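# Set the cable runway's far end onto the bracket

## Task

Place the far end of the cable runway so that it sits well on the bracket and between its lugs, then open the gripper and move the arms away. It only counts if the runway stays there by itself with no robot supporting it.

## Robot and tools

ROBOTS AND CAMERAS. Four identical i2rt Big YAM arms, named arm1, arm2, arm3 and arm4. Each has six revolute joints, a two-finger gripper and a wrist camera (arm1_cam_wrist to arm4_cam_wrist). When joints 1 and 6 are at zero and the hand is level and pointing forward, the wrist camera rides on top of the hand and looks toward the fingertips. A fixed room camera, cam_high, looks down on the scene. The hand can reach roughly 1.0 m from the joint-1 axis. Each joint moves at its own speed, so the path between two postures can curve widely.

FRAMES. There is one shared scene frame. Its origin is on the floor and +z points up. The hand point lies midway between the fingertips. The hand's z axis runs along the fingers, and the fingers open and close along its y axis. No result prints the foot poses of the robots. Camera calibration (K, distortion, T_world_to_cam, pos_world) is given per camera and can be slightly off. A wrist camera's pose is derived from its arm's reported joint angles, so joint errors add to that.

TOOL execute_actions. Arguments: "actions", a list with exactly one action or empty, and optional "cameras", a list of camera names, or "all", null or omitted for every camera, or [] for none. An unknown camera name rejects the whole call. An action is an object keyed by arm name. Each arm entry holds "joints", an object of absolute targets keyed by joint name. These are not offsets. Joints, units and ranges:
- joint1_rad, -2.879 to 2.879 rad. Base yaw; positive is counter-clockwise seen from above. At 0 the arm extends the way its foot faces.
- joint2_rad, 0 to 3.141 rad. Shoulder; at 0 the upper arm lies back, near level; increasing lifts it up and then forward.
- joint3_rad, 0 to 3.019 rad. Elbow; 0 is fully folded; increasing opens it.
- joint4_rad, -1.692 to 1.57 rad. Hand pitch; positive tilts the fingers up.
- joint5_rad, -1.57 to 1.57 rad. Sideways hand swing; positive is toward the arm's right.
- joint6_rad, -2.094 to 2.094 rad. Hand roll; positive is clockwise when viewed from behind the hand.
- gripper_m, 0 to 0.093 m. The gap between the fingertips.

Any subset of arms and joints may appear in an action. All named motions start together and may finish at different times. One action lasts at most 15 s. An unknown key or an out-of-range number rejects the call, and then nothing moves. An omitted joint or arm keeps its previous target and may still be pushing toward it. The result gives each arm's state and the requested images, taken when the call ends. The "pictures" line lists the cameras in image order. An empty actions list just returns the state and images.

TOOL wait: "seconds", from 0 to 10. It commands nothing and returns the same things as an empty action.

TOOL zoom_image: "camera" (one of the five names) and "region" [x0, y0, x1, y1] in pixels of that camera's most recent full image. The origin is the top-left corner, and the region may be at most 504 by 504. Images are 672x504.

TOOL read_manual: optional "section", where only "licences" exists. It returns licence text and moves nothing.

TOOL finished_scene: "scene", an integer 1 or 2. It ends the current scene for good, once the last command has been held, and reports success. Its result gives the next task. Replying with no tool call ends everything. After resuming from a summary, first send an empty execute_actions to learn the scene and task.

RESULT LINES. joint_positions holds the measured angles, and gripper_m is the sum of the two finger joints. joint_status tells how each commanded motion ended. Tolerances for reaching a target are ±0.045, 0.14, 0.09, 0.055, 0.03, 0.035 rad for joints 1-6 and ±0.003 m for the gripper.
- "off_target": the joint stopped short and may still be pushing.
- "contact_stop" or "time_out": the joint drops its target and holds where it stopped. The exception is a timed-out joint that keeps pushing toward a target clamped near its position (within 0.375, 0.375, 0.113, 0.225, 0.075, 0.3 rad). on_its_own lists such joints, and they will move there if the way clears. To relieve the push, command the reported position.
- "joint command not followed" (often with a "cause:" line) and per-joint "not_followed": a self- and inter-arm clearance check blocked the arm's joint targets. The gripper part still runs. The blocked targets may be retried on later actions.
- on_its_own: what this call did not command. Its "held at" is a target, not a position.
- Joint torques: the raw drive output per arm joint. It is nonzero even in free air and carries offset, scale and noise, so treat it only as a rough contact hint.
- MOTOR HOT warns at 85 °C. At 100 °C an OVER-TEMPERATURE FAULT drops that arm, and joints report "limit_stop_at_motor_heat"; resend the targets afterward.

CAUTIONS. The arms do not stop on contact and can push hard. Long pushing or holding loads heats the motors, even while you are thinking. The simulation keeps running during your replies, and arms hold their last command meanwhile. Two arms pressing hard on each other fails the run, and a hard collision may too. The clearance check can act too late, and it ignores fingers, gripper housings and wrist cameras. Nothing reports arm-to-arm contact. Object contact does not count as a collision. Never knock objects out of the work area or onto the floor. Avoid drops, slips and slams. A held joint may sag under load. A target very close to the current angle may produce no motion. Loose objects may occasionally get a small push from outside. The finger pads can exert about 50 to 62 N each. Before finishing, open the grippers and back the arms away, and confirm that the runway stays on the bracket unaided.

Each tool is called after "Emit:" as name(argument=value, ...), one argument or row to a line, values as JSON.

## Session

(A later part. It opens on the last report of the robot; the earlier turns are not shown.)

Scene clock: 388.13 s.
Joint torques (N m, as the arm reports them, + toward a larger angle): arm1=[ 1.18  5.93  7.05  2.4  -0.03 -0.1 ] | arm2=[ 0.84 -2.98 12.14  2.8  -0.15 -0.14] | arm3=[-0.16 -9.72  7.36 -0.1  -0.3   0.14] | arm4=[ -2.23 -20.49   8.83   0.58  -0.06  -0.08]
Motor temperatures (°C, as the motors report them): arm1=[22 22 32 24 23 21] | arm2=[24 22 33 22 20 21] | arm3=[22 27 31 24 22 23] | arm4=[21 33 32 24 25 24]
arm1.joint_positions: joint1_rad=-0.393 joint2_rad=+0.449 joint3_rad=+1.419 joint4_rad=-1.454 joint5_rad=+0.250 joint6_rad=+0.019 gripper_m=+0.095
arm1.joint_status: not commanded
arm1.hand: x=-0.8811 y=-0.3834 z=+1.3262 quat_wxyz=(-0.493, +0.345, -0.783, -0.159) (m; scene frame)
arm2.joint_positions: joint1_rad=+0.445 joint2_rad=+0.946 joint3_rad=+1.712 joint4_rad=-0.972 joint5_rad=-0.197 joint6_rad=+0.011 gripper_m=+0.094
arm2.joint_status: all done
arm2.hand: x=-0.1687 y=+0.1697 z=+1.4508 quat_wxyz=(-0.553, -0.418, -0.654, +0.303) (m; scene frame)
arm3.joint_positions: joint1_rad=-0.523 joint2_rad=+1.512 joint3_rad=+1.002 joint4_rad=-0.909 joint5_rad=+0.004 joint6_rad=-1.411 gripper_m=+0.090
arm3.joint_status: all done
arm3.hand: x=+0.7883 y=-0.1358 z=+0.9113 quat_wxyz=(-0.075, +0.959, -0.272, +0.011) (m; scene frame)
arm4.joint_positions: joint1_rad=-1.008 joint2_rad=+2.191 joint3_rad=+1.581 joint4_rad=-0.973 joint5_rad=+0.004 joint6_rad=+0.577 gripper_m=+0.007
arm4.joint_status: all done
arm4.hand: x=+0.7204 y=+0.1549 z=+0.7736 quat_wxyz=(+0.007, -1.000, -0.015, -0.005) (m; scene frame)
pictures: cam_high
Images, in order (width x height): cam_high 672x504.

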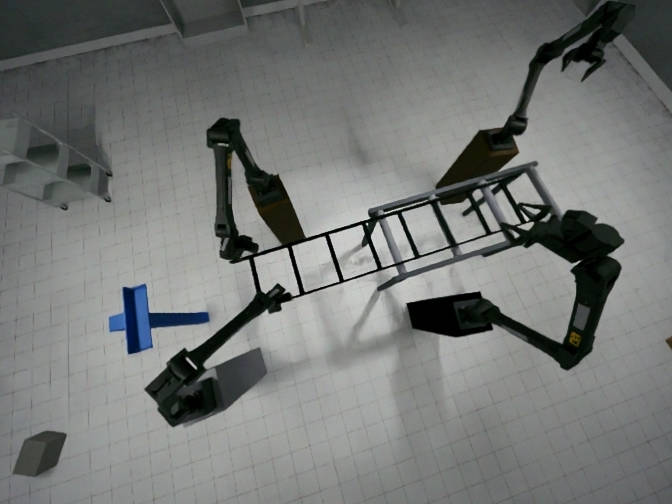

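Emit:
execute_actions(
  actions=[
    {"arm4":{"joints":{"joint1_rad":-0.918,"joint2_rad":1.99,"joint3_rad":1.325,"joint4_rad":-0.835,"joint6_rad":0.665}},"arm3":{"joints":{"joint6_rad":-0.7}},"arm2":{"joints":{"joint1_rad":0.7,"joint2_rad":1.35,"joint3_rad":2.05,"joint4_rad":-0.6,"joint5_rad":-0.45}}},
  ],
  cameras=["cam_high"],
)

Scene clock: 400.40 s.
Joint torques (N m, as the arm reports them, + toward a larger angle): arm1=[ 1.2   6.01  7.03  2.36  0.   -0.09] | arm2=[  0.59 -10.03  12.41   2.61  -0.1   -0.13] | arm3=[-0.15 -9.78  7.39 -0.06 -0.27  0.13] | arm4=[ -3.07 -21.24   9.77   0.31  -0.1   -0.09]
Motor temperatures (°C, as the motors report them): arm1=[22 22 32 24 23 21] | arm2=[24 22 34 22 20 21] | arm3=[22 27 32 24 22 23] | arm4=[21 33 32 24 25 24]
arm1.joint_positions: joint1_rad=-0.393 joint2_rad=+0.449 joint3_rad=+1.419 joint4_rad=-1.454 joint5_rad=+0.250 joint6_rad=+0.019 gripper_m=+0.095
arm1.joint_status: not commanded
arm1.hand: x=-0.8811 y=-0.3834 z=+1.3262 quat_wxyz=(-0.493, +0.345, -0.783, -0.159) (m; scene frame)
arm2.joint_positions: joint1_rad=+0.700 joint2_rad=+1.344 joint3_rad=+2.013 joint4_rad=-0.620 joint5_rad=-0.448 joint6_rad=+0.010 gripper_m=+0.094
arm2.joint_status: all done
arm2.hand: x=+0.0325 y=+0.0974 z=+1.5226 quat_wxyz=(-0.695, -0.196, -0.662, +0.203) (m; scene frame)
arm3.joint_positions: joint1_rad=-0.523 joint2_rad=+1.512 joint3_rad=+1.002 joint4_rad=-0.909 joint5_rad=+0.004 joint6_rad=-0.711 gripper_m=+0.090
arm3.joint_status: all done
arm3.hand: x=+0.7883 y=-0.1358 z=+0.9113 quat_wxyz=(-0.074, +0.808, -0.584, -0.016) (m; scene frame)
arm4.joint_positions: joint1_rad=-0.901 joint2_rad=+2.046 joint3_rad=+1.281 joint4_rad=-0.827 joint5_rad=+0.005 joint6_rad=+0.680 gripper_m=+0.007
arm4.joint_status: all done
arm4.hand: x=+0.8218 y=+0.1574 z=+0.7649 quat_wxyz=(+0.011, -1.000, -0.016, -0.007) (m; scene frame)
pictures: cam_high
Images, in order (width x height): cam_high 672x504.

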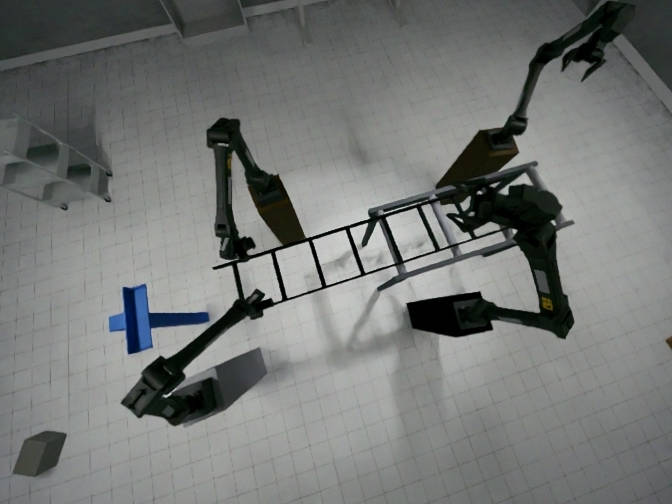

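Emit:
execute_actions(
  actions=[
    {"arm4":{"joints":{"joint1_rad":-0.752,"joint2_rad":1.77,"joint3_rad":1.07,"joint4_rad":-0.72,"joint6_rad":0.83}},"arm3":{"joints":{"joint6_rad":0.0,"joint1_rad":-0.7}},"arm2":{"joints":{"joint1_rad":0.9,"joint2_rad":1.75,"joint3_rad":2.3,"joint4_rad":-0.3,"joint5_rad":-0.66}}},
  ],
  cameras=["cam_high"],
)

Scene clock: 424.53 s.
Joint torques (N m, as the arm reports them, + toward a larger angle): arm1=[ 1.21  5.93  7.03  2.34 -0.01 -0.11] | arm2=[  0.21 -16.45  12.38   2.39   0.01  -0.12] | arm3=[ 1.09 -9.74  7.41  0.   -0.11  0.13] | arm4=[ -1.92 -21.3   10.66   0.58   0.14  -0.03]
Motor temperatures (°C, as the motors report them): arm1=[22 22 33 24 23 21] | arm2=[24 23 36 22 20 21] | arm3=[22 27 32 24 22 23] | arm4=[21 34 33 24 25 24]
arm1.joint_positions: joint1_rad=-0.393 joint2_rad=+0.449 joint3_rad=+1.419 joint4_rad=-1.454 joint5_rad=+0.250 joint6_rad=+0.019 gripper_m=+0.095
arm1.joint_status: not commanded
arm1.hand: x=-0.8811 y=-0.3834 z=+1.3262 quat_wxyz=(-0.493, +0.345, -0.783, -0.159) (m; scene frame)
arm2.joint_positions: joint1_rad=+0.906 joint2_rad=+1.740 joint3_rad=+2.273 joint4_rad=-0.317 joint5_rad=-0.659 joint6_rad=+0.009 gripper_m=+0.094
arm2.joint_status: all done
arm2.hand: x=+0.2393 y=+0.0842 z=+1.4932 quat_wxyz=(-0.761, -0.011, -0.641, +0.098) (m; scene frame)
arm3.joint_positions: joint1_rad=-0.706 joint2_rad=+1.512 joint3_rad=+1.002 joint4_rad=-0.909 joint5_rad=+0.002 joint6_rad=-0.011 gripper_m=+0.090
arm3.joint_status: all done
arm3.hand: x=+0.8590 y=-0.1731 z=+0.9113 quat_wxyz=(-0.067, +0.481, -0.874, -0.035) (m; scene frame)
arm4.joint_positions: joint1_rad=-0.745 joint2_rad=+1.869 joint3_rad=+1.008 joint4_rad=-0.717 joint5_rad=-0.001 joint6_rad=+0.836 gripper_m=+0.007
arm4.joint_status: all done
arm4.hand: x=+0.9326 y=+0.1605 z=+0.7766 quat_wxyz=(+0.005, -1.000, -0.016, -0.004) (m; scene frame)
pictures: cam_high
Images, in order (width x height): cam_high 672x504.

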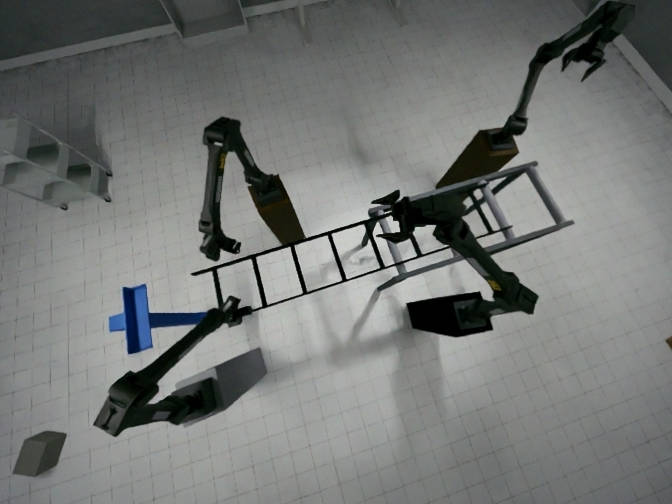

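Emit:
execute_actions(
  actions=[
    {"arm4":{"joints":{"joint1_rad":-0.508,"joint2_rad":1.628,"joint3_rad":0.884,"joint4_rad":-0.642,"joint6_rad":1.075}},"arm3":{"joints":{"joint6_rad":0.6,"joint1_rad":-0.78,"joint2_rad":1.65,"joint3_rad":1.32,"joint4_rad":-1.11,"gripper_m":0.07}},"arm2":{"joints":{"joint1_rad":1.05,"joint2_rad":2.1,"joint3_rad":2.49,"joint4_rad":-0.05}}},
  ],
  cameras=["cam_high"],
)

Scene clock: 435.37 s.
Joint torques (N m, as the arm reports them, + toward a larger angle): arm1=[ 1.28  5.87  7.03  2.37 -0.03 -0.12] | arm2=[  0.91 -22.98  12.96   2.34   0.06  -0.12] | arm3=[  1.   -12.1    9.8   -0.17  -0.05   0.12] | arm4=[ -1.44 -19.93  11.43   0.61   0.1    0.03]
Motor temperatures (°C, as the motors report them): arm1=[22 22 33 24 23 21] | arm2=[24 24 36 22 20 21] | arm3=[22 27 33 24 21 23] | arm4=[21 34 34 24 25 24]
arm1.joint_positions: joint1_rad=-0.393 joint2_rad=+0.449 joint3_rad=+1.419 joint4_rad=-1.454 joint5_rad=+0.250 joint6_rad=+0.019 gripper_m=+0.095
arm1.joint_status: not commanded
arm1.hand: x=-0.8811 y=-0.3834 z=+1.3262 quat_wxyz=(-0.493, +0.345, -0.783, -0.159) (m; scene frame)
arm2.joint_positions: joint1_rad=+1.050 joint2_rad=+2.091 joint3_rad=+2.462 joint4_rad=-0.067 joint5_rad=-0.659 joint6_rad=+0.009 gripper_m=+0.094
arm2.joint_status: all done
arm2.hand: x=+0.4050 y=+0.0823 z=+1.3902 quat_wxyz=(-0.787, +0.055, -0.611, +0.063) (m; scene frame)
arm3.joint_positions: joint1_rad=-0.785 joint2_rad=+1.664 joint3_rad=+1.281 joint4_rad=-1.099 joint5_rad=+0.002 joint6_rad=+0.589 gripper_m=+0.070
arm3.joint_status: all done
arm3.hand: x=+0.9255 y=-0.1431 z=+0.9421 quat_wxyz=(-0.033, +0.163, -0.986, -0.030) (m; scene frame)
arm4.joint_positions: joint1_rad=-0.509 joint2_rad=+1.741 joint3_rad=+0.807 joint4_rad=-0.644 joint5_rad=+0.000 joint6_rad=+1.073 gripper_m=+0.007
arm4.joint_status: all done
arm4.hand: x=+1.0502 y=+0.1626 z=+0.7789 quat_wxyz=(+0.006, -1.000, -0.016, -0.003) (m; scene frame)
pictures: cam_high
Images, in order (width x height): cam_high 672x504.

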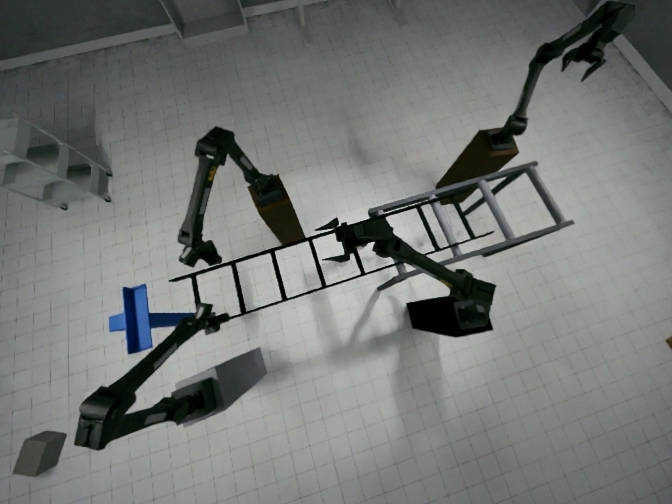

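Emit:
execute_actions(
  actions=[
    {"arm4":{"joints":{"joint1_rad":-0.218,"joint2_rad":1.554,"joint3_rad":0.792,"joint4_rad":-0.60,"joint6_rad":1.365}},"arm3":{"joints":{"joint6_rad":0.89,"joint2_rad":1.755,"joint3_rad":1.34,"joint4_rad":-1.115}},"arm2":{"joints":{"joint2_rad":2.37,"joint4_rad":0.07}}},
  ],
  cameras=["cam_high","arm2_cam_wrist","arm3_cam_wrist"],
)

Scene clock: 454.00 s.
Joint torques (N m, as the arm reports them, + toward a larger angle): arm1=[ 1.13  5.77  7.07  2.33 -0.02 -0.1 ] | arm2=[  0.84 -26.5   14.08   2.23   0.    -0.12] | arm3=[  1.05 -12.77   9.58  -0.34  -0.03   0.13] | arm4=[ -1.46 -21.16  10.07   0.7    0.2   -0.01]
Motor temperatures (°C, as the motors report them): arm1=[22 22 33 24 23 21] | arm2=[24 27 38 22 20 21] | arm3=[22 28 35 24 21 23] | arm4=[21 34 35 24 25 24]
arm1.joint_positions: joint1_rad=-0.393 joint2_rad=+0.449 joint3_rad=+1.419 joint4_rad=-1.454 joint5_rad=+0.250 joint6_rad=+0.019 gripper_m=+0.095
arm1.joint_status: not commanded
arm1.hand: x=-0.8811 y=-0.3834 z=+1.3262 quat_wxyz=(-0.493, +0.345, -0.783, -0.159) (m; scene frame)
arm2.joint_positions: joint1_rad=+1.050 joint2_rad=+2.358 joint3_rad=+2.458 joint4_rad=+0.059 joint5_rad=-0.659 joint6_rad=+0.009 gripper_m=+0.094
arm2.joint_status: all done
arm2.hand: x=+0.4858 y=+0.0226 z=+1.1846 quat_wxyz=(-0.753, +0.023, -0.657, +0.031) (m; scene frame)
arm3.joint_positions: joint1_rad=-0.785 joint2_rad=+1.765 joint3_rad=+1.299 joint4_rad=-1.105 joint5_rad=+0.002 joint6_rad=+0.880 gripper_m=+0.070
arm3.joint_status: all done
arm3.hand: x=+0.9265 y=-0.1418 z=+0.8994 quat_wxyz=(-0.001, +0.018, -1.000, +0.001) (m; scene frame)
arm4.joint_positions: joint1_rad=-0.221 joint2_rad=+1.690 joint3_rad=+0.728 joint4_rad=-0.602 joint5_rad=-0.003 joint6_rad=+1.369 gripper_m=+0.007
arm4.joint_status: all done
arm4.hand: x=+1.1576 y=+0.1513 z=+0.7792 quat_wxyz=(-0.001, -1.000, -0.012, -0.002) (m; scene frame)
pictures: arm2_cam_wrist, arm3_cam_wrist, cam_high
camera_calibration (this result's frames):
arm2_cam_wrist: T_world_to_cam=[[-0.0250755, -0.997191, 0.0705767, -0.0523689], [-0.472499, -0.0503931, -0.87989, 1.2767], [0.880975, -0.0554111, -0.469908, 0.2503], [0, 0, 0, 1]] pos_world=[0.38142, 0.0259847, 1.24467]
arm3_cam_wrist: T_world_to_cam=[[0.0527718, -0.998584, -0.0067245, -0.187898], [-0.811918, -0.0468256, 0.58189, 0.230681], [-0.581381, -0.0252477, -0.81324, 1.39011], [0, 0, 0, 1]] pos_world=[1.00539, -0.141733, 0.994996]
Images, in order (width x height): arm2_cam_wrist 672x504, arm3_cam_wrist 672x504, cam_high 672x504.

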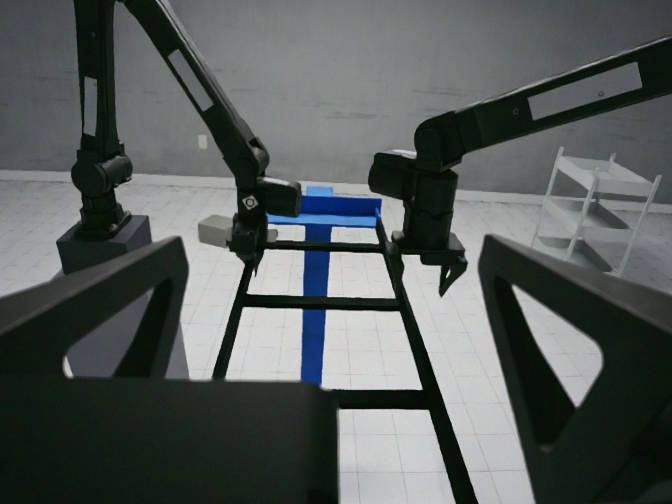

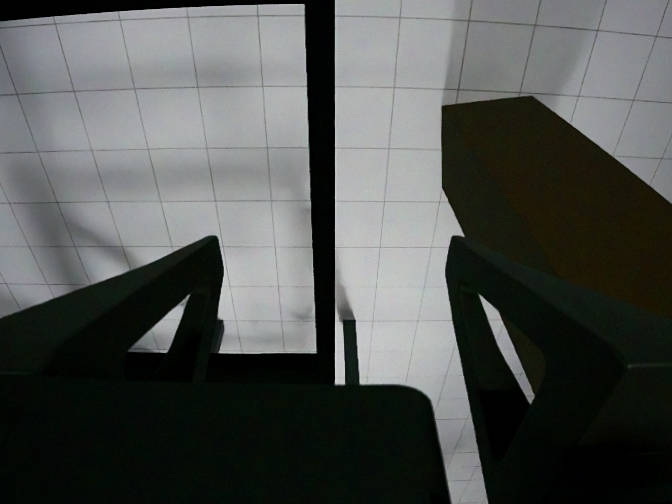

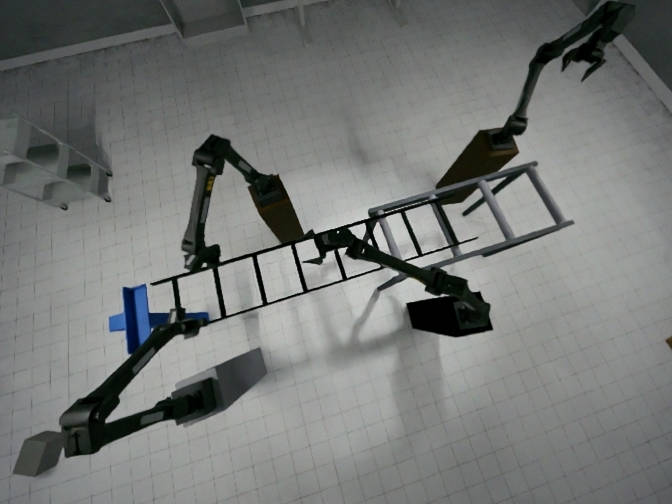

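Emit:
zoom_image(
  camera="arm2_cam_wrist",
  region=[230, 170, 430, 290],
)

Emit:
zoom_image(
  camera="cam_high",
  region=[100, 250, 240, 360],
)

Region (230, 170, 430, 290) of arm2_cam_wrist's 672x504 image, scaled by 2.520, with more detail than that image has; it fills the top 302 rows of this view, and the rest is white.

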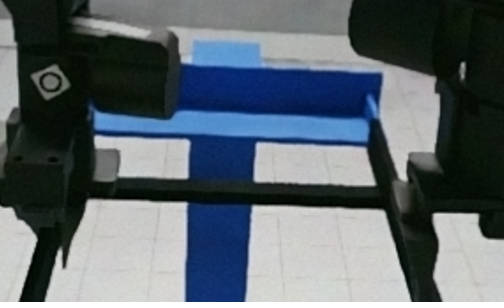

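Region (100, 250, 240, 360) of cam_high's 672x504 image, scaled by 3.600, with more detail than that image has; it fills the top 396 rows of this view, and the rest is white.

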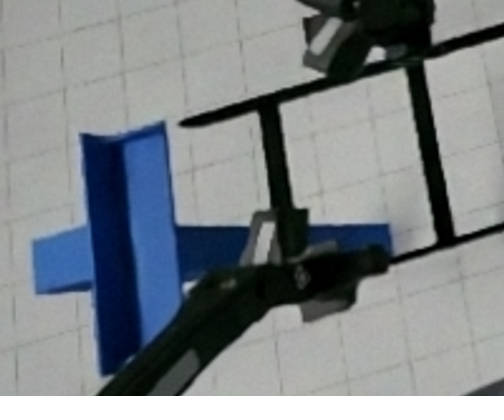

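Emit:
execute_actions(
  actions=[
    {"arm4":{"joints":{"joint2_rad":1.53,"joint3_rad":0.76}},"arm3":{"joints":{"joint1_rad":-0.766,"joint2_rad":1.925,"joint3_rad":1.233,"joint4_rad":-0.855,"joint6_rad":0.9}}},
  ],
  cameras=["arm2_cam_wrist","arm3_cam_wrist","cam_high"],
)

Scene clock: 490.40 s.
Joint torques (N m, as the arm reports them, + toward a larger angle): arm1=[ 1.13  5.67  7.07  2.33 -0.02 -0.11] | arm2=[  0.87 -26.59  14.05   2.14   0.01  -0.12] | arm3=[  0.91 -14.83   6.09   0.72  -0.05   0.13] | arm4=[ -1.33 -21.5    9.26   0.61   0.22   0.04]
Motor temperatures (°C, as the motors report them): arm1=[22 22 33 24 23 21] | arm2=[24 30 41 22 20 21] | arm3=[22 29 36 24 21 23] | arm4=[21 35 35 24 25 24]
arm1.joint_positions: joint1_rad=-0.393 joint2_rad=+0.449 joint3_rad=+1.419 joint4_rad=-1.454 joint5_rad=+0.250 joint6_rad=+0.019 gripper_m=+0.095
arm1.joint_status: not commanded
arm1.hand: x=-0.8811 y=-0.3834 z=+1.3262 quat_wxyz=(-0.493, +0.345, -0.783, -0.159) (m; scene frame)
arm2.joint_positions: joint1_rad=+1.050 joint2_rad=+2.358 joint3_rad=+2.458 joint4_rad=+0.059 joint5_rad=-0.659 joint6_rad=+0.009 gripper_m=+0.094
arm2.joint_status: not commanded
arm2.hand: x=+0.4858 y=+0.0226 z=+1.1846 quat_wxyz=(-0.753, +0.023, -0.657, +0.031) (m; scene frame)
arm3.joint_positions: joint1_rad=-0.770 joint2_rad=+1.949 joint3_rad=+1.226 joint4_rad=-0.868 joint5_rad=+0.002 joint6_rad=+0.889 gripper_m=+0.070
arm3.joint_status: all done
arm3.hand: x=+0.9226 y=-0.1344 z=+0.7867 quat_wxyz=(+0.005, +0.021, -1.000, +0.009) (m; scene frame)
arm4.joint_positions: joint1_rad=-0.221 joint2_rad=+1.673 joint3_rad=+0.706 joint4_rad=-0.601 joint5_rad=-0.003 joint6_rad=+1.364 gripper_m=+0.007
arm4.joint_status: joint2_rad time_out (moved -0.018 of -0.160); the others done
arm4.on_its_own: joint2_rad reads +1.673 and still pushes toward +1.530 since a time_out
arm4.hand: x=+1.1592 y=+0.1603 z=+0.7800 quat_wxyz=(+0.001, -1.000, -0.015, -0.002) (m; scene frame)
pictures: arm2_cam_wrist, arm3_cam_wrist, cam_high
camera_calibration (this result's frames):
arm2_cam_wrist: T_world_to_cam=[[-0.0250755, -0.997191, 0.0705767, -0.0523689], [-0.472499, -0.0503931, -0.87989, 1.2767], [0.880975, -0.0554111, -0.469908, 0.2503], [0, 0, 0, 1]] pos_world=[0.38142, 0.0259847, 1.24467]
arm3_cam_wrist: T_world_to_cam=[[0.058119, -0.998272, 0.00871641, -0.198093], [-0.804902, -0.0416926, 0.591942, 0.279719], [-0.590555, -0.041419, -0.805933, 1.29685], [0, 0, 0, 1]] pos_world=[1.00252, -0.132375, 0.881323]
Images, in order (width x height): arm2_cam_wrist 672x504, arm3_cam_wrist 672x504, cam_high 672x504.

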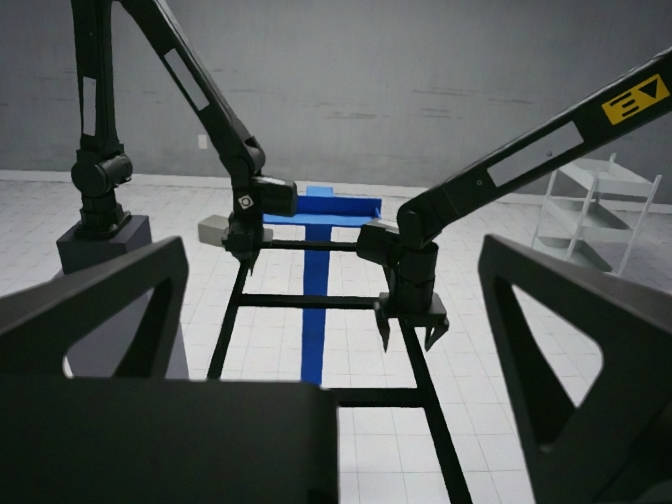

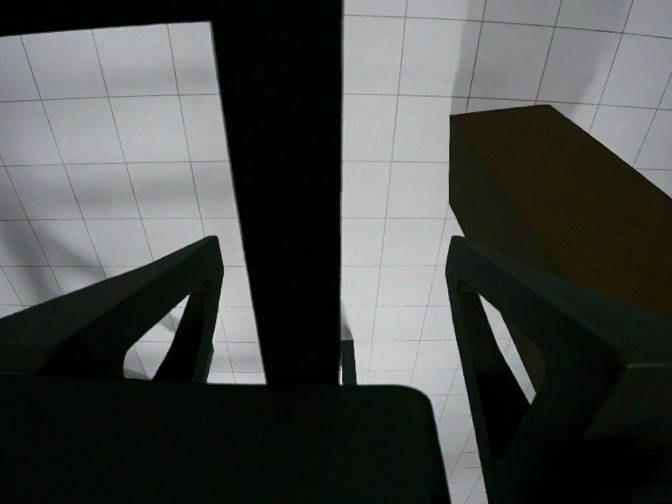

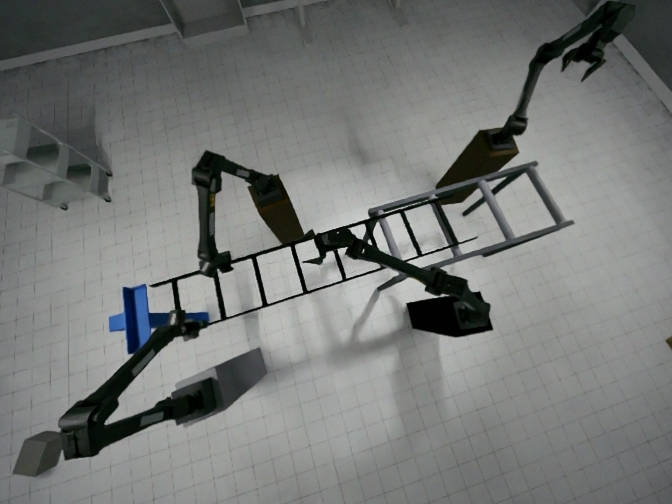

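Emit:
execute_actions(
  actions=[
    {"arm3":{"joints":{"joint4_rad":-0.832,"gripper_m":0.0}}},
  ],
  cameras=[],
)

Scene clock: 493.63 s.
Joint torques (N m, as the arm reports them, + toward a larger angle): arm1=[ 1.14  5.91  7.08  2.35 -0.03 -0.1 ] | arm2=[  0.84 -26.57  14.05   2.14   0.    -0.12] | arm3=[  0.74 -14.83   6.1    0.64   0.07   0.13] | arm4=[ -1.04 -21.5    9.35   0.69   0.19   0.03]
Motor temperatures (°C, as the motors report them): arm1=[22 22 33 24 23 21] | arm2=[24 31 41 22 20 21] | arm3=[22 29 35 24 21 23] | arm4=[21 35 35 24 25 24]
arm1.joint_positions: joint1_rad=-0.393 joint2_rad=+0.449 joint3_rad=+1.419 joint4_rad=-1.454 joint5_rad=+0.250 joint6_rad=+0.019 gripper_m=+0.095
arm1.joint_status: not commanded
arm1.hand: x=-0.8811 y=-0.3834 z=+1.3262 quat_wxyz=(-0.493, +0.345, -0.783, -0.159) (m; scene frame)
arm2.joint_positions: joint1_rad=+1.050 joint2_rad=+2.358 joint3_rad=+2.458 joint4_rad=+0.059 joint5_rad=-0.659 joint6_rad=+0.009 gripper_m=+0.094
arm2.joint_status: not commanded
arm2.hand: x=+0.4858 y=+0.0226 z=+1.1846 quat_wxyz=(-0.753, +0.023, -0.657, +0.031) (m; scene frame)
arm3.joint_positions: joint1_rad=-0.770 joint2_rad=+1.949 joint3_rad=+1.226 joint4_rad=-0.841 joint5_rad=+0.000 joint6_rad=+0.889 gripper_m=+0.006
arm3.joint_status: gripper_m off_target (ended at +0.006, target +0.000); the others done
arm3.hand: x=+0.9259 y=-0.1288 z=+0.7867 quat_wxyz=(-0.002, +0.022, -1.000, -0.002) (m; scene frame)
arm4.joint_positions: joint1_rad=-0.221 joint2_rad=+1.673 joint3_rad=+0.706 joint4_rad=-0.601 joint5_rad=-0.003 joint6_rad=+1.364 gripper_m=+0.007
arm4.joint_status: not commanded
arm4.on_its_own: joint2_rad reads +1.673 and still pushes toward +1.530 since a time_out
arm4.hand: x=+1.1592 y=+0.1602 z=+0.7800 quat_wxyz=(+0.001, -1.000, -0.015, -0.002) (m; scene frame)
pictures: none
No camera images: the call's "cameras" was empty. Leave "cameras" out to get every camera's image.

Emit:
execute_actions(
  actions=[
    {"arm3":{"joints":{"joint2_rad":1.775,"joint3_rad":1.335,"joint4_rad":-0.92}},"arm4":{"joints":{"joint2_rad":1.465,"joint3_rad":0.815,"joint4_rad":-0.722}}},
  ],
  cameras=["arm2_cam_wrist","cam_high"],
)

Scene clock: 509.20 s.
Joint torques (N m, as the arm reports them, + toward a larger angle): arm1=[ 1.19  6.02  7.02  2.34 -0.02 -0.1 ] | arm2=[  0.85 -26.62  14.04   2.15   0.    -0.12] | arm3=[  0.66 -20.37  12.52  -0.58  -0.24   0.14] | arm4=[ -1.07 -15.97  14.12   0.36   0.52   0.07]
Motor temperatures (°C, as the motors report them): arm1=[22 22 33 24 23 21] | arm2=[24 32 42 22 20 21] | arm3=[22 31 35 24 21 23] | arm4=[21 35 35 24 25 24]
arm1.joint_positions: joint1_rad=-0.393 joint2_rad=+0.449 joint3_rad=+1.419 joint4_rad=-1.454 joint5_rad=+0.250 joint6_rad=+0.019 gripper_m=+0.095
arm1.joint_status: not commanded
arm1.hand: x=-0.8811 y=-0.3834 z=+1.3262 quat_wxyz=(-0.493, +0.345, -0.783, -0.159) (m; scene frame)
arm2.joint_positions: joint1_rad=+1.050 joint2_rad=+2.358 joint3_rad=+2.458 joint4_rad=+0.059 joint5_rad=-0.659 joint6_rad=+0.009 gripper_m=+0.094
arm2.joint_status: not commanded
arm2.hand: x=+0.4858 y=+0.0226 z=+1.1846 quat_wxyz=(-0.753, +0.023, -0.657, +0.031) (m; scene frame)
arm3.joint_positions: joint1_rad=-0.768 joint2_rad=+1.883 joint3_rad=+1.246 joint4_rad=-0.904 joint5_rad=+0.007 joint6_rad=+0.888 gripper_m=+0.006
arm3.joint_status: all done
arm3.hand: x=+0.9290 y=-0.1254 z=+0.8252 quat_wxyz=(-0.012, +0.023, -1.000, -0.010) (m; scene frame)
arm4.joint_positions: joint1_rad=-0.221 joint2_rad=+1.550 joint3_rad=+0.713 joint4_rad=-0.715 joint5_rad=-0.012 joint6_rad=+1.362 gripper_m=+0.007
arm4.joint_status: joint3_rad time_out (moved +0.007 of +0.109); the others done
arm4.on_its_own: joint3_rad reads +0.713 and still pushes toward +0.815 since a time_out
arm4.hand: x=+1.1613 y=+0.1631 z=+0.8211 quat_wxyz=(-0.008, -1.000, -0.016, -0.005) (m; scene frame)
pictures: arm2_cam_wrist, cam_high
camera_calibration (this result's frames):
arm2_cam_wrist: T_world_to_cam=[[-0.0250755, -0.997191, 0.0705767, -0.0523689], [-0.472499, -0.0503931, -0.87989, 1.2767], [0.880975, -0.0554111, -0.469908, 0.2503], [0, 0, 0, 1]] pos_world=[0.38142, 0.0259847, 1.24467]
Images, in order (width x height): arm2_cam_wrist 672x504, cam_high 672x504.

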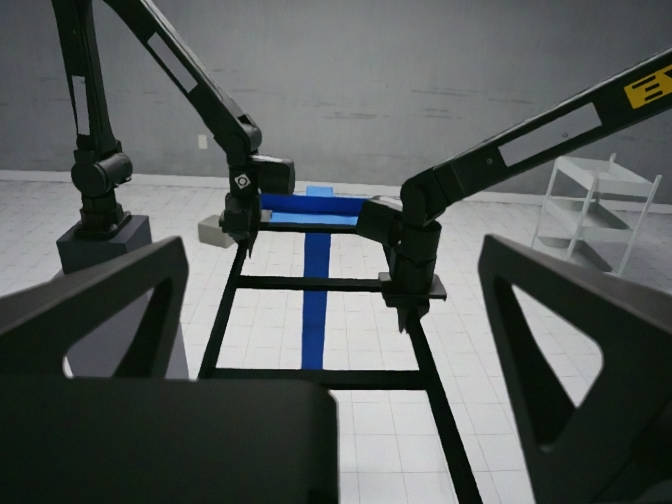

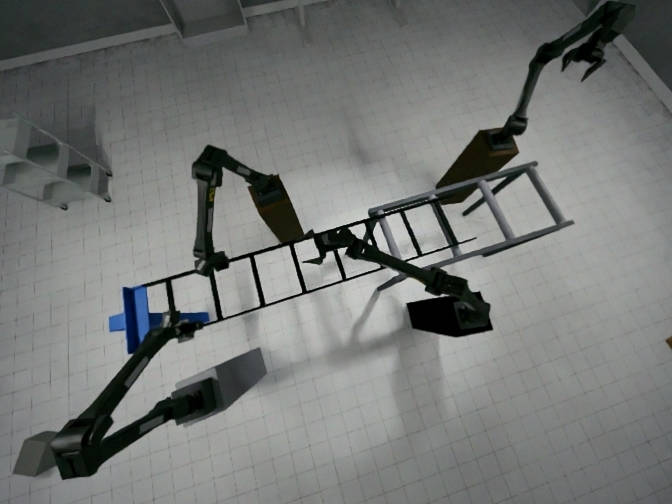

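Emit:
execute_actions(
  actions=[
    {"arm3":{"joints":{"joint1_rad":-0.85,"joint2_rad":1.845,"joint3_rad":1.438,"joint4_rad":-0.965,"joint6_rad":0.805}},"arm4":{"joints":{"joint1_rad":-0.071,"joint6_rad":1.512}}},
  ],
  cameras=["cam_high"],
)

Scene clock: 527.63 s.
Joint torques (N m, as the arm reports them, + toward a larger angle): arm1=[ 1.09  6.    7.1   2.33 -0.02 -0.09] | arm2=[  0.83 -26.6   14.05   2.13   0.01  -0.12] | arm3=[  0.86 -20.11  12.93  -0.48  -0.29   0.03] | arm4=[ -2.03 -16.07  13.31   0.6    0.67  -0.09]
Motor temperatures (°C, as the motors report them): arm1=[22 22 33 24 23 21] | arm2=[24 33 42 22 20 21] | arm3=[22 34 40 24 21 23] | arm4=[21 34 39 24 25 24]
arm1.joint_positions: joint1_rad=-0.393 joint2_rad=+0.449 joint3_rad=+1.419 joint4_rad=-1.454 joint5_rad=+0.250 joint6_rad=+0.019 gripper_m=+0.095
arm1.joint_status: not commanded
arm1.hand: x=-0.8811 y=-0.3834 z=+1.3262 quat_wxyz=(-0.493, +0.345, -0.783, -0.159) (m; scene frame)
arm2.joint_positions: joint1_rad=+1.050 joint2_rad=+2.358 joint3_rad=+2.458 joint4_rad=+0.059 joint5_rad=-0.659 joint6_rad=+0.009 gripper_m=+0.094
arm2.joint_status: not commanded
arm2.hand: x=+0.4858 y=+0.0226 z=+1.1846 quat_wxyz=(-0.753, +0.023, -0.657, +0.031) (m; scene frame)
arm3.joint_positions: joint1_rad=-0.854 joint2_rad=+1.937 joint3_rad=+1.345 joint4_rad=-0.952 joint5_rad=+0.007 joint6_rad=+0.804 gripper_m=+0.006
arm3.joint_status: joint3_rad time_out (moved +0.100 of +0.192); the others done
arm3.on_its_own: joint3_rad reads +1.345 and still pushes toward +1.438 since a time_out
arm3.hand: x=+0.9817 y=-0.1328 z=+0.8291 quat_wxyz=(-0.012, +0.022, -1.000, -0.008) (m; scene frame)
arm4.joint_positions: joint1_rad=-0.063 joint2_rad=+1.550 joint3_rad=+0.724 joint4_rad=-0.719 joint5_rad=-0.015 joint6_rad=+1.525 gripper_m=+0.007
arm4.joint_status: all done
arm4.on_its_own: joint3_rad reads +0.724 and still pushes toward +0.815 since a time_out
arm4.hand: x=+1.2155 y=+0.1531 z=+0.8240 quat_wxyz=(-0.011, -1.000, -0.013, -0.008) (m; scene frame)
pictures: cam_high
Images, in order (width x height): cam_high 672x504.

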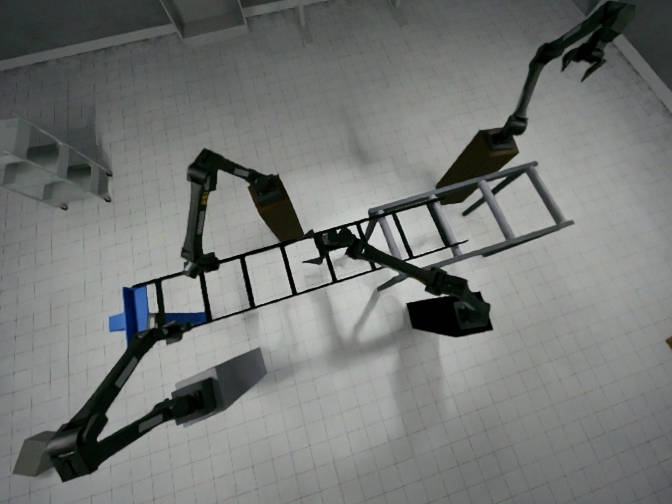

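Emit:
execute_actions(
  actions=[
    {"arm3":{"joints":{"joint1_rad":-0.90,"joint2_rad":1.935,"joint3_rad":1.56,"joint4_rad":-1.01,"joint6_rad":0.752}},"arm4":{"joints":{"joint1_rad":0.062,"joint2_rad":1.50,"joint3_rad":0.76,"joint6_rad":1.645}}},
  ],
  cameras=["cam_high","arm2_cam_wrist"],
)

Emit:
zoom_image(
  camera="cam_high",
  region=[90, 260, 210, 360],
)

Scene clock: 538.07 s.
Joint torques (N m, as the arm reports them, + toward a larger angle): arm1=[ 1.09  5.93  7.09  2.3  -0.02 -0.1 ] | arm2=[  0.85 -26.61  14.05   2.14   0.01  -0.12] | arm3=[  0.67 -20.99  12.65  -0.66  -0.19   0.02] | arm4=[ -1.52 -14.19   9.56   0.37   0.45   0.01]
Motor temperatures (°C, as the motors report them): arm1=[22 22 33 24 23 21] | arm2=[24 33 43 22 20 21] | arm3=[22 35 42 24 21 23] | arm4=[21 34 39 24 25 24]
arm1.joint_positions: joint1_rad=-0.393 joint2_rad=+0.449 joint3_rad=+1.419 joint4_rad=-1.454 joint5_rad=+0.250 joint6_rad=+0.019 gripper_m=+0.095
arm1.joint_status: not commanded
arm1.hand: x=-0.8811 y=-0.3834 z=+1.3262 quat_wxyz=(-0.493, +0.345, -0.783, -0.159) (m; scene frame)
arm2.joint_positions: joint1_rad=+1.050 joint2_rad=+2.358 joint3_rad=+2.458 joint4_rad=+0.059 joint5_rad=-0.659 joint6_rad=+0.009 gripper_m=+0.094
arm2.joint_status: not commanded
arm2.hand: x=+0.4858 y=+0.0226 z=+1.1846 quat_wxyz=(-0.753, +0.023, -0.657, +0.031) (m; scene frame)
arm3.joint_positions: joint1_rad=-0.902 joint2_rad=+2.024 joint3_rad=+1.474 joint4_rad=-0.993 joint5_rad=+0.005 joint6_rad=+0.753 gripper_m=+0.006
arm3.joint_status: all done
arm3.hand: x=+1.0259 y=-0.1241 z=+0.8238 quat_wxyz=(-0.012, +0.024, -1.000, -0.008) (m; scene frame)
arm4.joint_positions: joint1_rad=+0.065 joint2_rad=+1.565 joint3_rad=+0.712 joint4_rad=-0.717 joint5_rad=-0.010 joint6_rad=+1.648 gripper_m=+0.007
arm4.joint_status: all done
arm4.hand: x=+1.2580 y=+0.1635 z=+0.8159 quat_wxyz=(+0.003, -1.000, -0.016, -0.006) (m; scene frame)
pictures: arm2_cam_wrist, cam_high
camera_calibration (this result's frames):
arm2_cam_wrist: T_world_to_cam=[[-0.0250755, -0.997191, 0.0705767, -0.0523689], [-0.472499, -0.0503931, -0.87989, 1.2767], [0.880975, -0.0554111, -0.469908, 0.2503], [0, 0, 0, 1]] pos_world=[0.38142, 0.0259847, 1.24467]
Images, in order (width x height): arm2_cam_wrist 672x504, cam_high 672x504.

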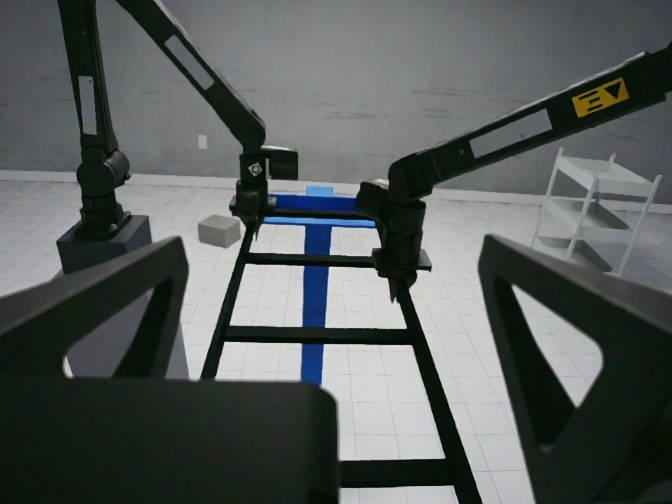

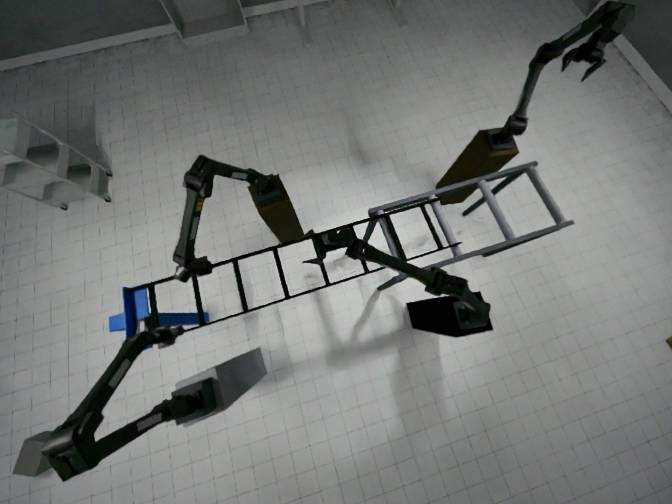

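Region (90, 260, 210, 360) of cam_high's 672x504 image, scaled by 4.200, with more detail than that image has.

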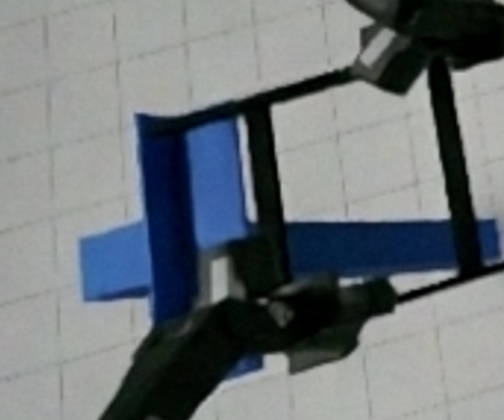

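Emit:
execute_actions(
  actions=[
    {"arm3":{"joints":{"joint2_rad":2.0,"joint3_rad":1.51,"joint4_rad":-0.93}},"arm4":{"joints":{"joint2_rad":1.605,"joint3_rad":0.735,"joint4_rad":-0.598}}},
  ],
  cameras=["cam_high","arm2_cam_wrist"],
)

Emit:
zoom_image(
  camera="cam_high",
  region=[90, 260, 210, 360],
)

Emit:
zoom_image(
  camera="arm2_cam_wrist",
  region=[230, 170, 430, 290],
)

Scene clock: 552.87 s.
Joint torques (N m, as the arm reports them, + toward a larger angle): arm1=[ 1.33  5.95  7.16  2.35 -0.01 -0.11] | arm2=[  0.91 -26.58  14.06   2.13   0.01  -0.12] | arm3=[  0.6  -19.96   8.83   1.53  -0.03   0.02] | arm4=[ -2.04 -13.15   8.19   2.19   0.45   0.01]
Motor temperatures (°C, as the motors report them): arm1=[22 22 34 24 23 21] | arm2=[24 34 43 22 20 21] | arm3=[22 36 43 24 21 23] | arm4=[21 33 37 24 25 24]
arm1.joint_positions: joint1_rad=-0.393 joint2_rad=+0.449 joint3_rad=+1.419 joint4_rad=-1.454 joint5_rad=+0.250 joint6_rad=+0.019 gripper_m=+0.095
arm1.joint_status: not commanded
arm1.hand: x=-0.8811 y=-0.3834 z=+1.3262 quat_wxyz=(-0.493, +0.345, -0.783, -0.159) (m; scene frame)
arm2.joint_positions: joint1_rad=+1.050 joint2_rad=+2.358 joint3_rad=+2.458 joint4_rad=+0.059 joint5_rad=-0.659 joint6_rad=+0.009 gripper_m=+0.094
arm2.joint_status: not commanded
arm2.hand: x=+0.4858 y=+0.0226 z=+1.1846 quat_wxyz=(-0.753, +0.023, -0.657, +0.031) (m; scene frame)
arm3.joint_positions: joint1_rad=-0.901 joint2_rad=+2.071 joint3_rad=+1.473 joint4_rad=-0.958 joint5_rad=+0.002 joint6_rad=+0.753 gripper_m=+0.006
arm3.joint_status: all done
arm3.hand: x=+1.0260 y=-0.1228 z=+0.7975 quat_wxyz=(-0.006, +0.024, -1.000, -0.004) (m; scene frame)
arm4.joint_positions: joint1_rad=+0.065 joint2_rad=+1.649 joint3_rad=+0.696 joint4_rad=-0.630 joint5_rad=-0.010 joint6_rad=+1.647 gripper_m=+0.007
arm4.joint_status: all done
arm4.hand: x=+1.2579 y=+0.1652 z=+0.7857 quat_wxyz=(+0.009, -1.000, -0.016, -0.005) (m; scene frame)
pictures: arm2_cam_wrist, cam_high
camera_calibration (this result's frames):
arm2_cam_wrist: T_world_to_cam=[[-0.0250755, -0.997191, 0.0705767, -0.0523689], [-0.472499, -0.0503931, -0.87989, 1.2767], [0.880975, -0.0554111, -0.469908, 0.2503], [0, 0, 0, 1]] pos_world=[0.38142, 0.0259847, 1.24467]
Images, in order (width x height): arm2_cam_wrist 672x504, cam_high 672x504.

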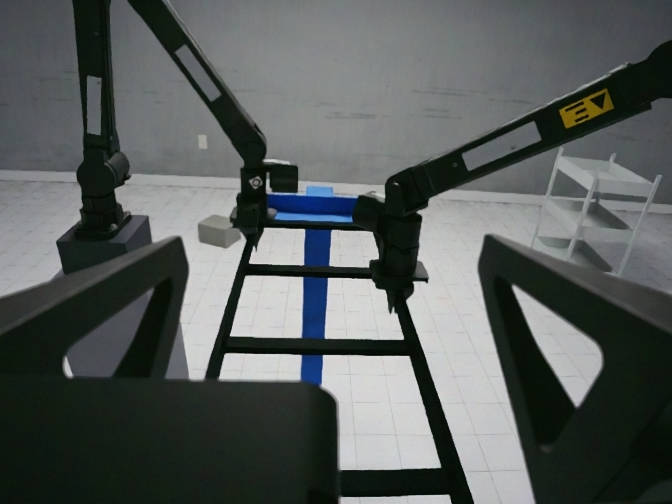

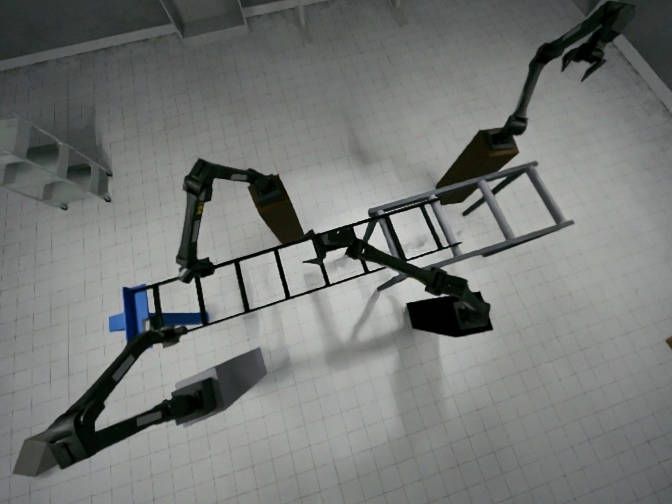

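Region (90, 260, 210, 360) of cam_high's 672x504 image, scaled by 4.200, with more detail than that image has.

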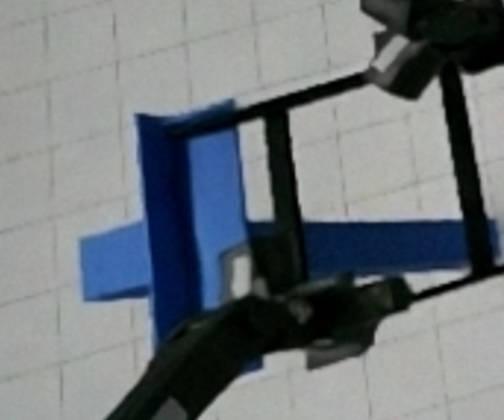

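Region (230, 170, 430, 290) of arm2_cam_wrist's 672x504 image, scaled by 2.520, with more detail than that image has; it fills the top 302 rows of this view, and the rest is white.

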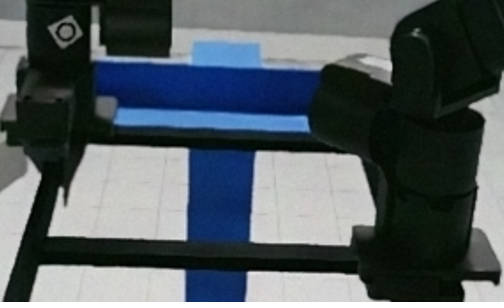

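Emit:
execute_actions(
  actions=[
    {"arm3":{"joints":{"joint1_rad":-0.925,"joint2_rad":2.03,"joint3_rad":1.56,"joint4_rad":-0.96,"joint6_rad":0.735}},"arm4":{"joints":{"joint1_rad":0.112,"joint6_rad":1.685,"joint4_rad":-0.61}}},
  ],
  cameras=["cam_high"],
)

Emit:
zoom_image(
  camera="cam_high",
  region=[90, 260, 210, 360],
)

Scene clock: 561.93 s.
Joint torques (N m, as the arm reports them, + toward a larger angle): arm1=[ 1.11  5.9   7.05  2.35 -0.03 -0.1 ] | arm2=[  0.86 -26.6   14.05   2.14   0.01  -0.12] | arm3=[ -0.54 -19.52  11.48  -0.19   0.05  -0.04] | arm4=[  0.06 -14.63   7.94   0.33   0.12   0.09]
Motor temperatures (°C, as the motors report them): arm1=[22 22 34 24 23 21] | arm2=[24 35 44 22 20 21] | arm3=[22 36 41 24 21 23] | arm4=[21 33 36 24 25 24]
arm1.joint_positions: joint1_rad=-0.393 joint2_rad=+0.449 joint3_rad=+1.419 joint4_rad=-1.454 joint5_rad=+0.250 joint6_rad=+0.019 gripper_m=+0.095
arm1.joint_status: not commanded
arm1.hand: x=-0.8811 y=-0.3834 z=+1.3262 quat_wxyz=(-0.493, +0.345, -0.783, -0.159) (m; scene frame)
arm2.joint_positions: joint1_rad=+1.050 joint2_rad=+2.358 joint3_rad=+2.458 joint4_rad=+0.059 joint5_rad=-0.659 joint6_rad=+0.009 gripper_m=+0.094
arm2.joint_status: not commanded
arm2.hand: x=+0.4858 y=+0.0226 z=+1.1846 quat_wxyz=(-0.753, +0.023, -0.657, +0.031) (m; scene frame)
arm3.joint_positions: joint1_rad=-0.913 joint2_rad=+2.091 joint3_rad=+1.486 joint4_rad=-0.953 joint5_rad=+0.000 joint6_rad=+0.741 gripper_m=+0.006
arm3.joint_status: all done
arm3.hand: x=+1.0338 y=-0.1245 z=+0.7905 quat_wxyz=(-0.005, +0.023, -1.000, -0.005) (m; scene frame)
arm4.joint_positions: joint1_rad=+0.095 joint2_rad=+1.671 joint3_rad=+0.696 joint4_rad=-0.605 joint5_rad=-0.001 joint6_rad=+1.677 gripper_m=+0.007
arm4.joint_status: all done
arm4.hand: x=+1.2665 y=+0.1644 z=+0.7784 quat_wxyz=(+0.007, -1.000, -0.016, -0.001) (m; scene frame)
pictures: cam_high
Images, in order (width x height): cam_high 672x504.

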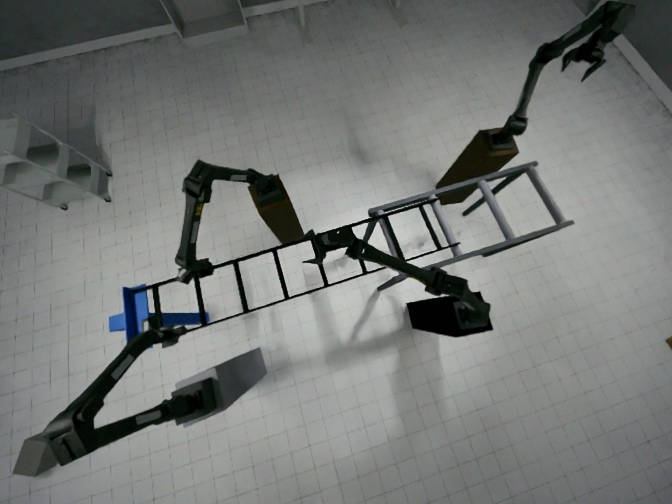

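Region (90, 260, 210, 360) of cam_high's 672x504 image, scaled by 4.200, with more detail than that image has.

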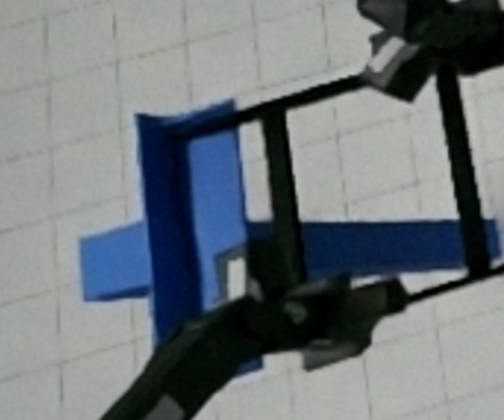

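Emit:
execute_actions(
  actions=[
    {"arm3":{"joints":{"joint2_rad":2.085,"joint3_rad":1.50}},"arm4":{"joints":{"joint2_rad":1.665,"joint3_rad":0.708}},"arm2":{"joints":{"joint2_rad":2.25}}},
  ],
  cameras=[],
)

Scene clock: 567.23 s.
Joint torques (N m, as the arm reports them, + toward a larger angle): arm1=[ 1.03  5.95  7.07  2.34 -0.01 -0.09] | arm2=[  0.84 -24.9   13.44   2.05   0.05  -0.12] | arm3=[ -0.57 -17.17   6.97  -0.52   0.23  -0.05] | arm4=[  0.47 -13.76   5.44  -0.82  -0.11   0.11]
Motor temperatures (°C, as the motors report them): arm1=[22 22 34 24 23 21] | arm2=[24 35 44 22 20 21] | arm3=[22 36 41 24 21 23] | arm4=[21 33 35 24 25 24]
arm1.joint_positions: joint1_rad=-0.393 joint2_rad=+0.449 joint3_rad=+1.419 joint4_rad=-1.454 joint5_rad=+0.250 joint6_rad=+0.019 gripper_m=+0.095
arm1.joint_status: not commanded
arm1.hand: x=-0.8811 y=-0.3834 z=+1.3262 quat_wxyz=(-0.493, +0.345, -0.783, -0.159) (m; scene frame)
arm2.joint_positions: joint1_rad=+1.050 joint2_rad=+2.236 joint3_rad=+2.461 joint4_rad=+0.059 joint5_rad=-0.659 joint6_rad=+0.009 gripper_m=+0.094
arm2.joint_status: all done
arm2.hand: x=+0.4514 y=+0.0476 z=+1.2935 quat_wxyz=(-0.783, +0.050, -0.618, +0.058) (m; scene frame)
arm3.joint_positions: joint1_rad=-0.913 joint2_rad=+2.111 joint3_rad=+1.486 joint4_rad=-0.946 joint5_rad=-0.004 joint6_rad=+0.741 gripper_m=+0.006
arm3.joint_status: all done
arm3.hand: x=+1.0322 y=-0.1253 z=+0.7794 quat_wxyz=(+0.001, +0.023, -1.000, -0.001) (m; scene frame)
arm4.joint_positions: joint1_rad=+0.095 joint2_rad=+1.711 joint3_rad=+0.695 joint4_rad=-0.581 joint5_rad=+0.006 joint6_rad=+1.677 gripper_m=+0.007
arm4.joint_status: all done
arm4.hand: x=+1.2651 y=+0.1666 z=+0.7656 quat_wxyz=(+0.015, -1.000, -0.016, +0.004) (m; scene frame)
pictures: none
No camera images: the call's "cameras" was empty. Leave "cameras" out to get every camera's image.

Emit:
execute_actions(
  actions=[
    {"arm3":{"joints":{"joint2_rad":2.125,"joint3_rad":1.49,"joint4_rad":-0.925}},"arm4":{"joints":{"joint2_rad":1.73,"joint3_rad":0.70,"joint4_rad":-0.54}}},
  ],
  cameras=["cam_high","arm2_cam_wrist"],
)

Emit:
zoom_image(
  camera="cam_high",
  region=[90, 260, 210, 360],
)

Scene clock: 571.87 s.
Joint torques (N m, as the arm reports them, + toward a larger angle): arm1=[ 1.27  6.02  7.05  2.36 -0.03 -0.09] | arm2=[  0.8  -24.79  13.48   2.04   0.05  -0.11] | arm3=[ -0.6  -14.68   6.21   0.91   0.23  -0.05] | arm4=[ 0.1  -9.06  4.74  2.13 -0.11  0.11]
Motor temperatures (°C, as the motors report them): arm1=[22 22 34 24 23 21] | arm2=[24 35 44 22 20 21] | arm3=[22 36 40 24 21 23] | arm4=[21 32 35 24 25 24]
arm1.joint_positions: joint1_rad=-0.393 joint2_rad=+0.449 joint3_rad=+1.419 joint4_rad=-1.454 joint5_rad=+0.250 joint6_rad=+0.019 gripper_m=+0.095
arm1.joint_status: not commanded
arm1.hand: x=-0.8811 y=-0.3834 z=+1.3262 quat_wxyz=(-0.493, +0.345, -0.783, -0.159) (m; scene frame)
arm2.joint_positions: joint1_rad=+1.050 joint2_rad=+2.236 joint3_rad=+2.461 joint4_rad=+0.059 joint5_rad=-0.659 joint6_rad=+0.009 gripper_m=+0.094
arm2.joint_status: not commanded
arm2.hand: x=+0.4514 y=+0.0476 z=+1.2935 quat_wxyz=(-0.783, +0.050, -0.618, +0.058) (m; scene frame)
arm3.joint_positions: joint1_rad=-0.913 joint2_rad=+2.116 joint3_rad=+1.486 joint4_rad=-0.941 joint5_rad=-0.004 joint6_rad=+0.741 gripper_m=+0.006
arm3.joint_status: all done
arm3.hand: x=+1.0325 y=-0.1250 z=+0.7766 quat_wxyz=(+0.001, +0.024, -1.000, -0.002) (m; scene frame)
arm4.joint_positions: joint1_rad=+0.095 joint2_rad=+1.721 joint3_rad=+0.695 joint4_rad=-0.570 joint5_rad=+0.006 joint6_rad=+1.677 gripper_m=+0.007
arm4.joint_status: all done
arm4.hand: x=+1.2654 y=+0.1661 z=+0.7624 quat_wxyz=(+0.015, -1.000, -0.017, +0.004) (m; scene frame)
pictures: arm2_cam_wrist, cam_high
camera_calibration (this result's frames):
arm2_cam_wrist: T_world_to_cam=[[-0.0375553, -0.988823, 0.144289, -0.126158], [-0.385073, -0.11892, -0.915192, 1.367], [0.922122, -0.0899321, -0.376303, 0.195056], [0, 0, 0, 1]] pos_world=[0.341792, 0.0553579, 1.34267]
Images, in order (width x height): arm2_cam_wrist 672x504, cam_high 672x504.

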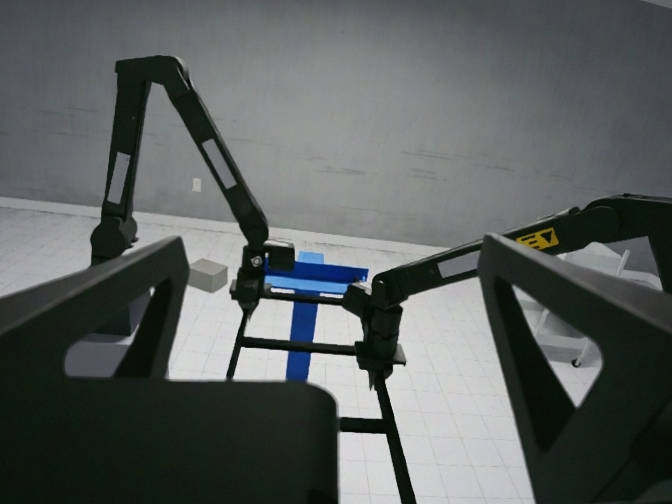

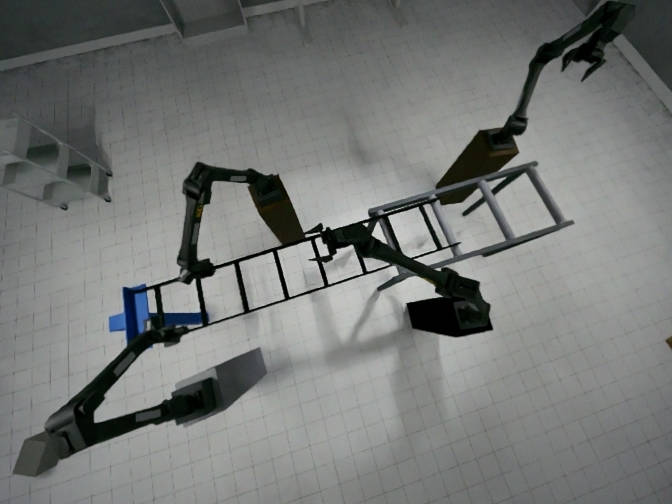

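Region (90, 260, 210, 360) of cam_high's 672x504 image, scaled by 4.200, with more detail than that image has.

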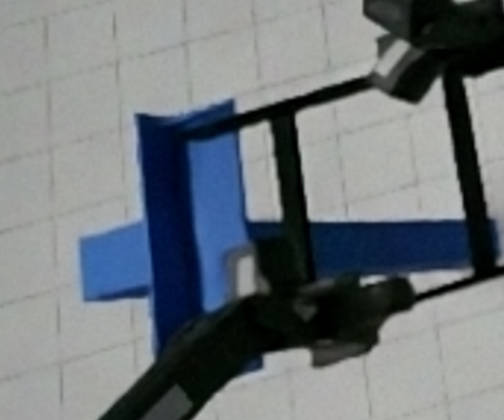

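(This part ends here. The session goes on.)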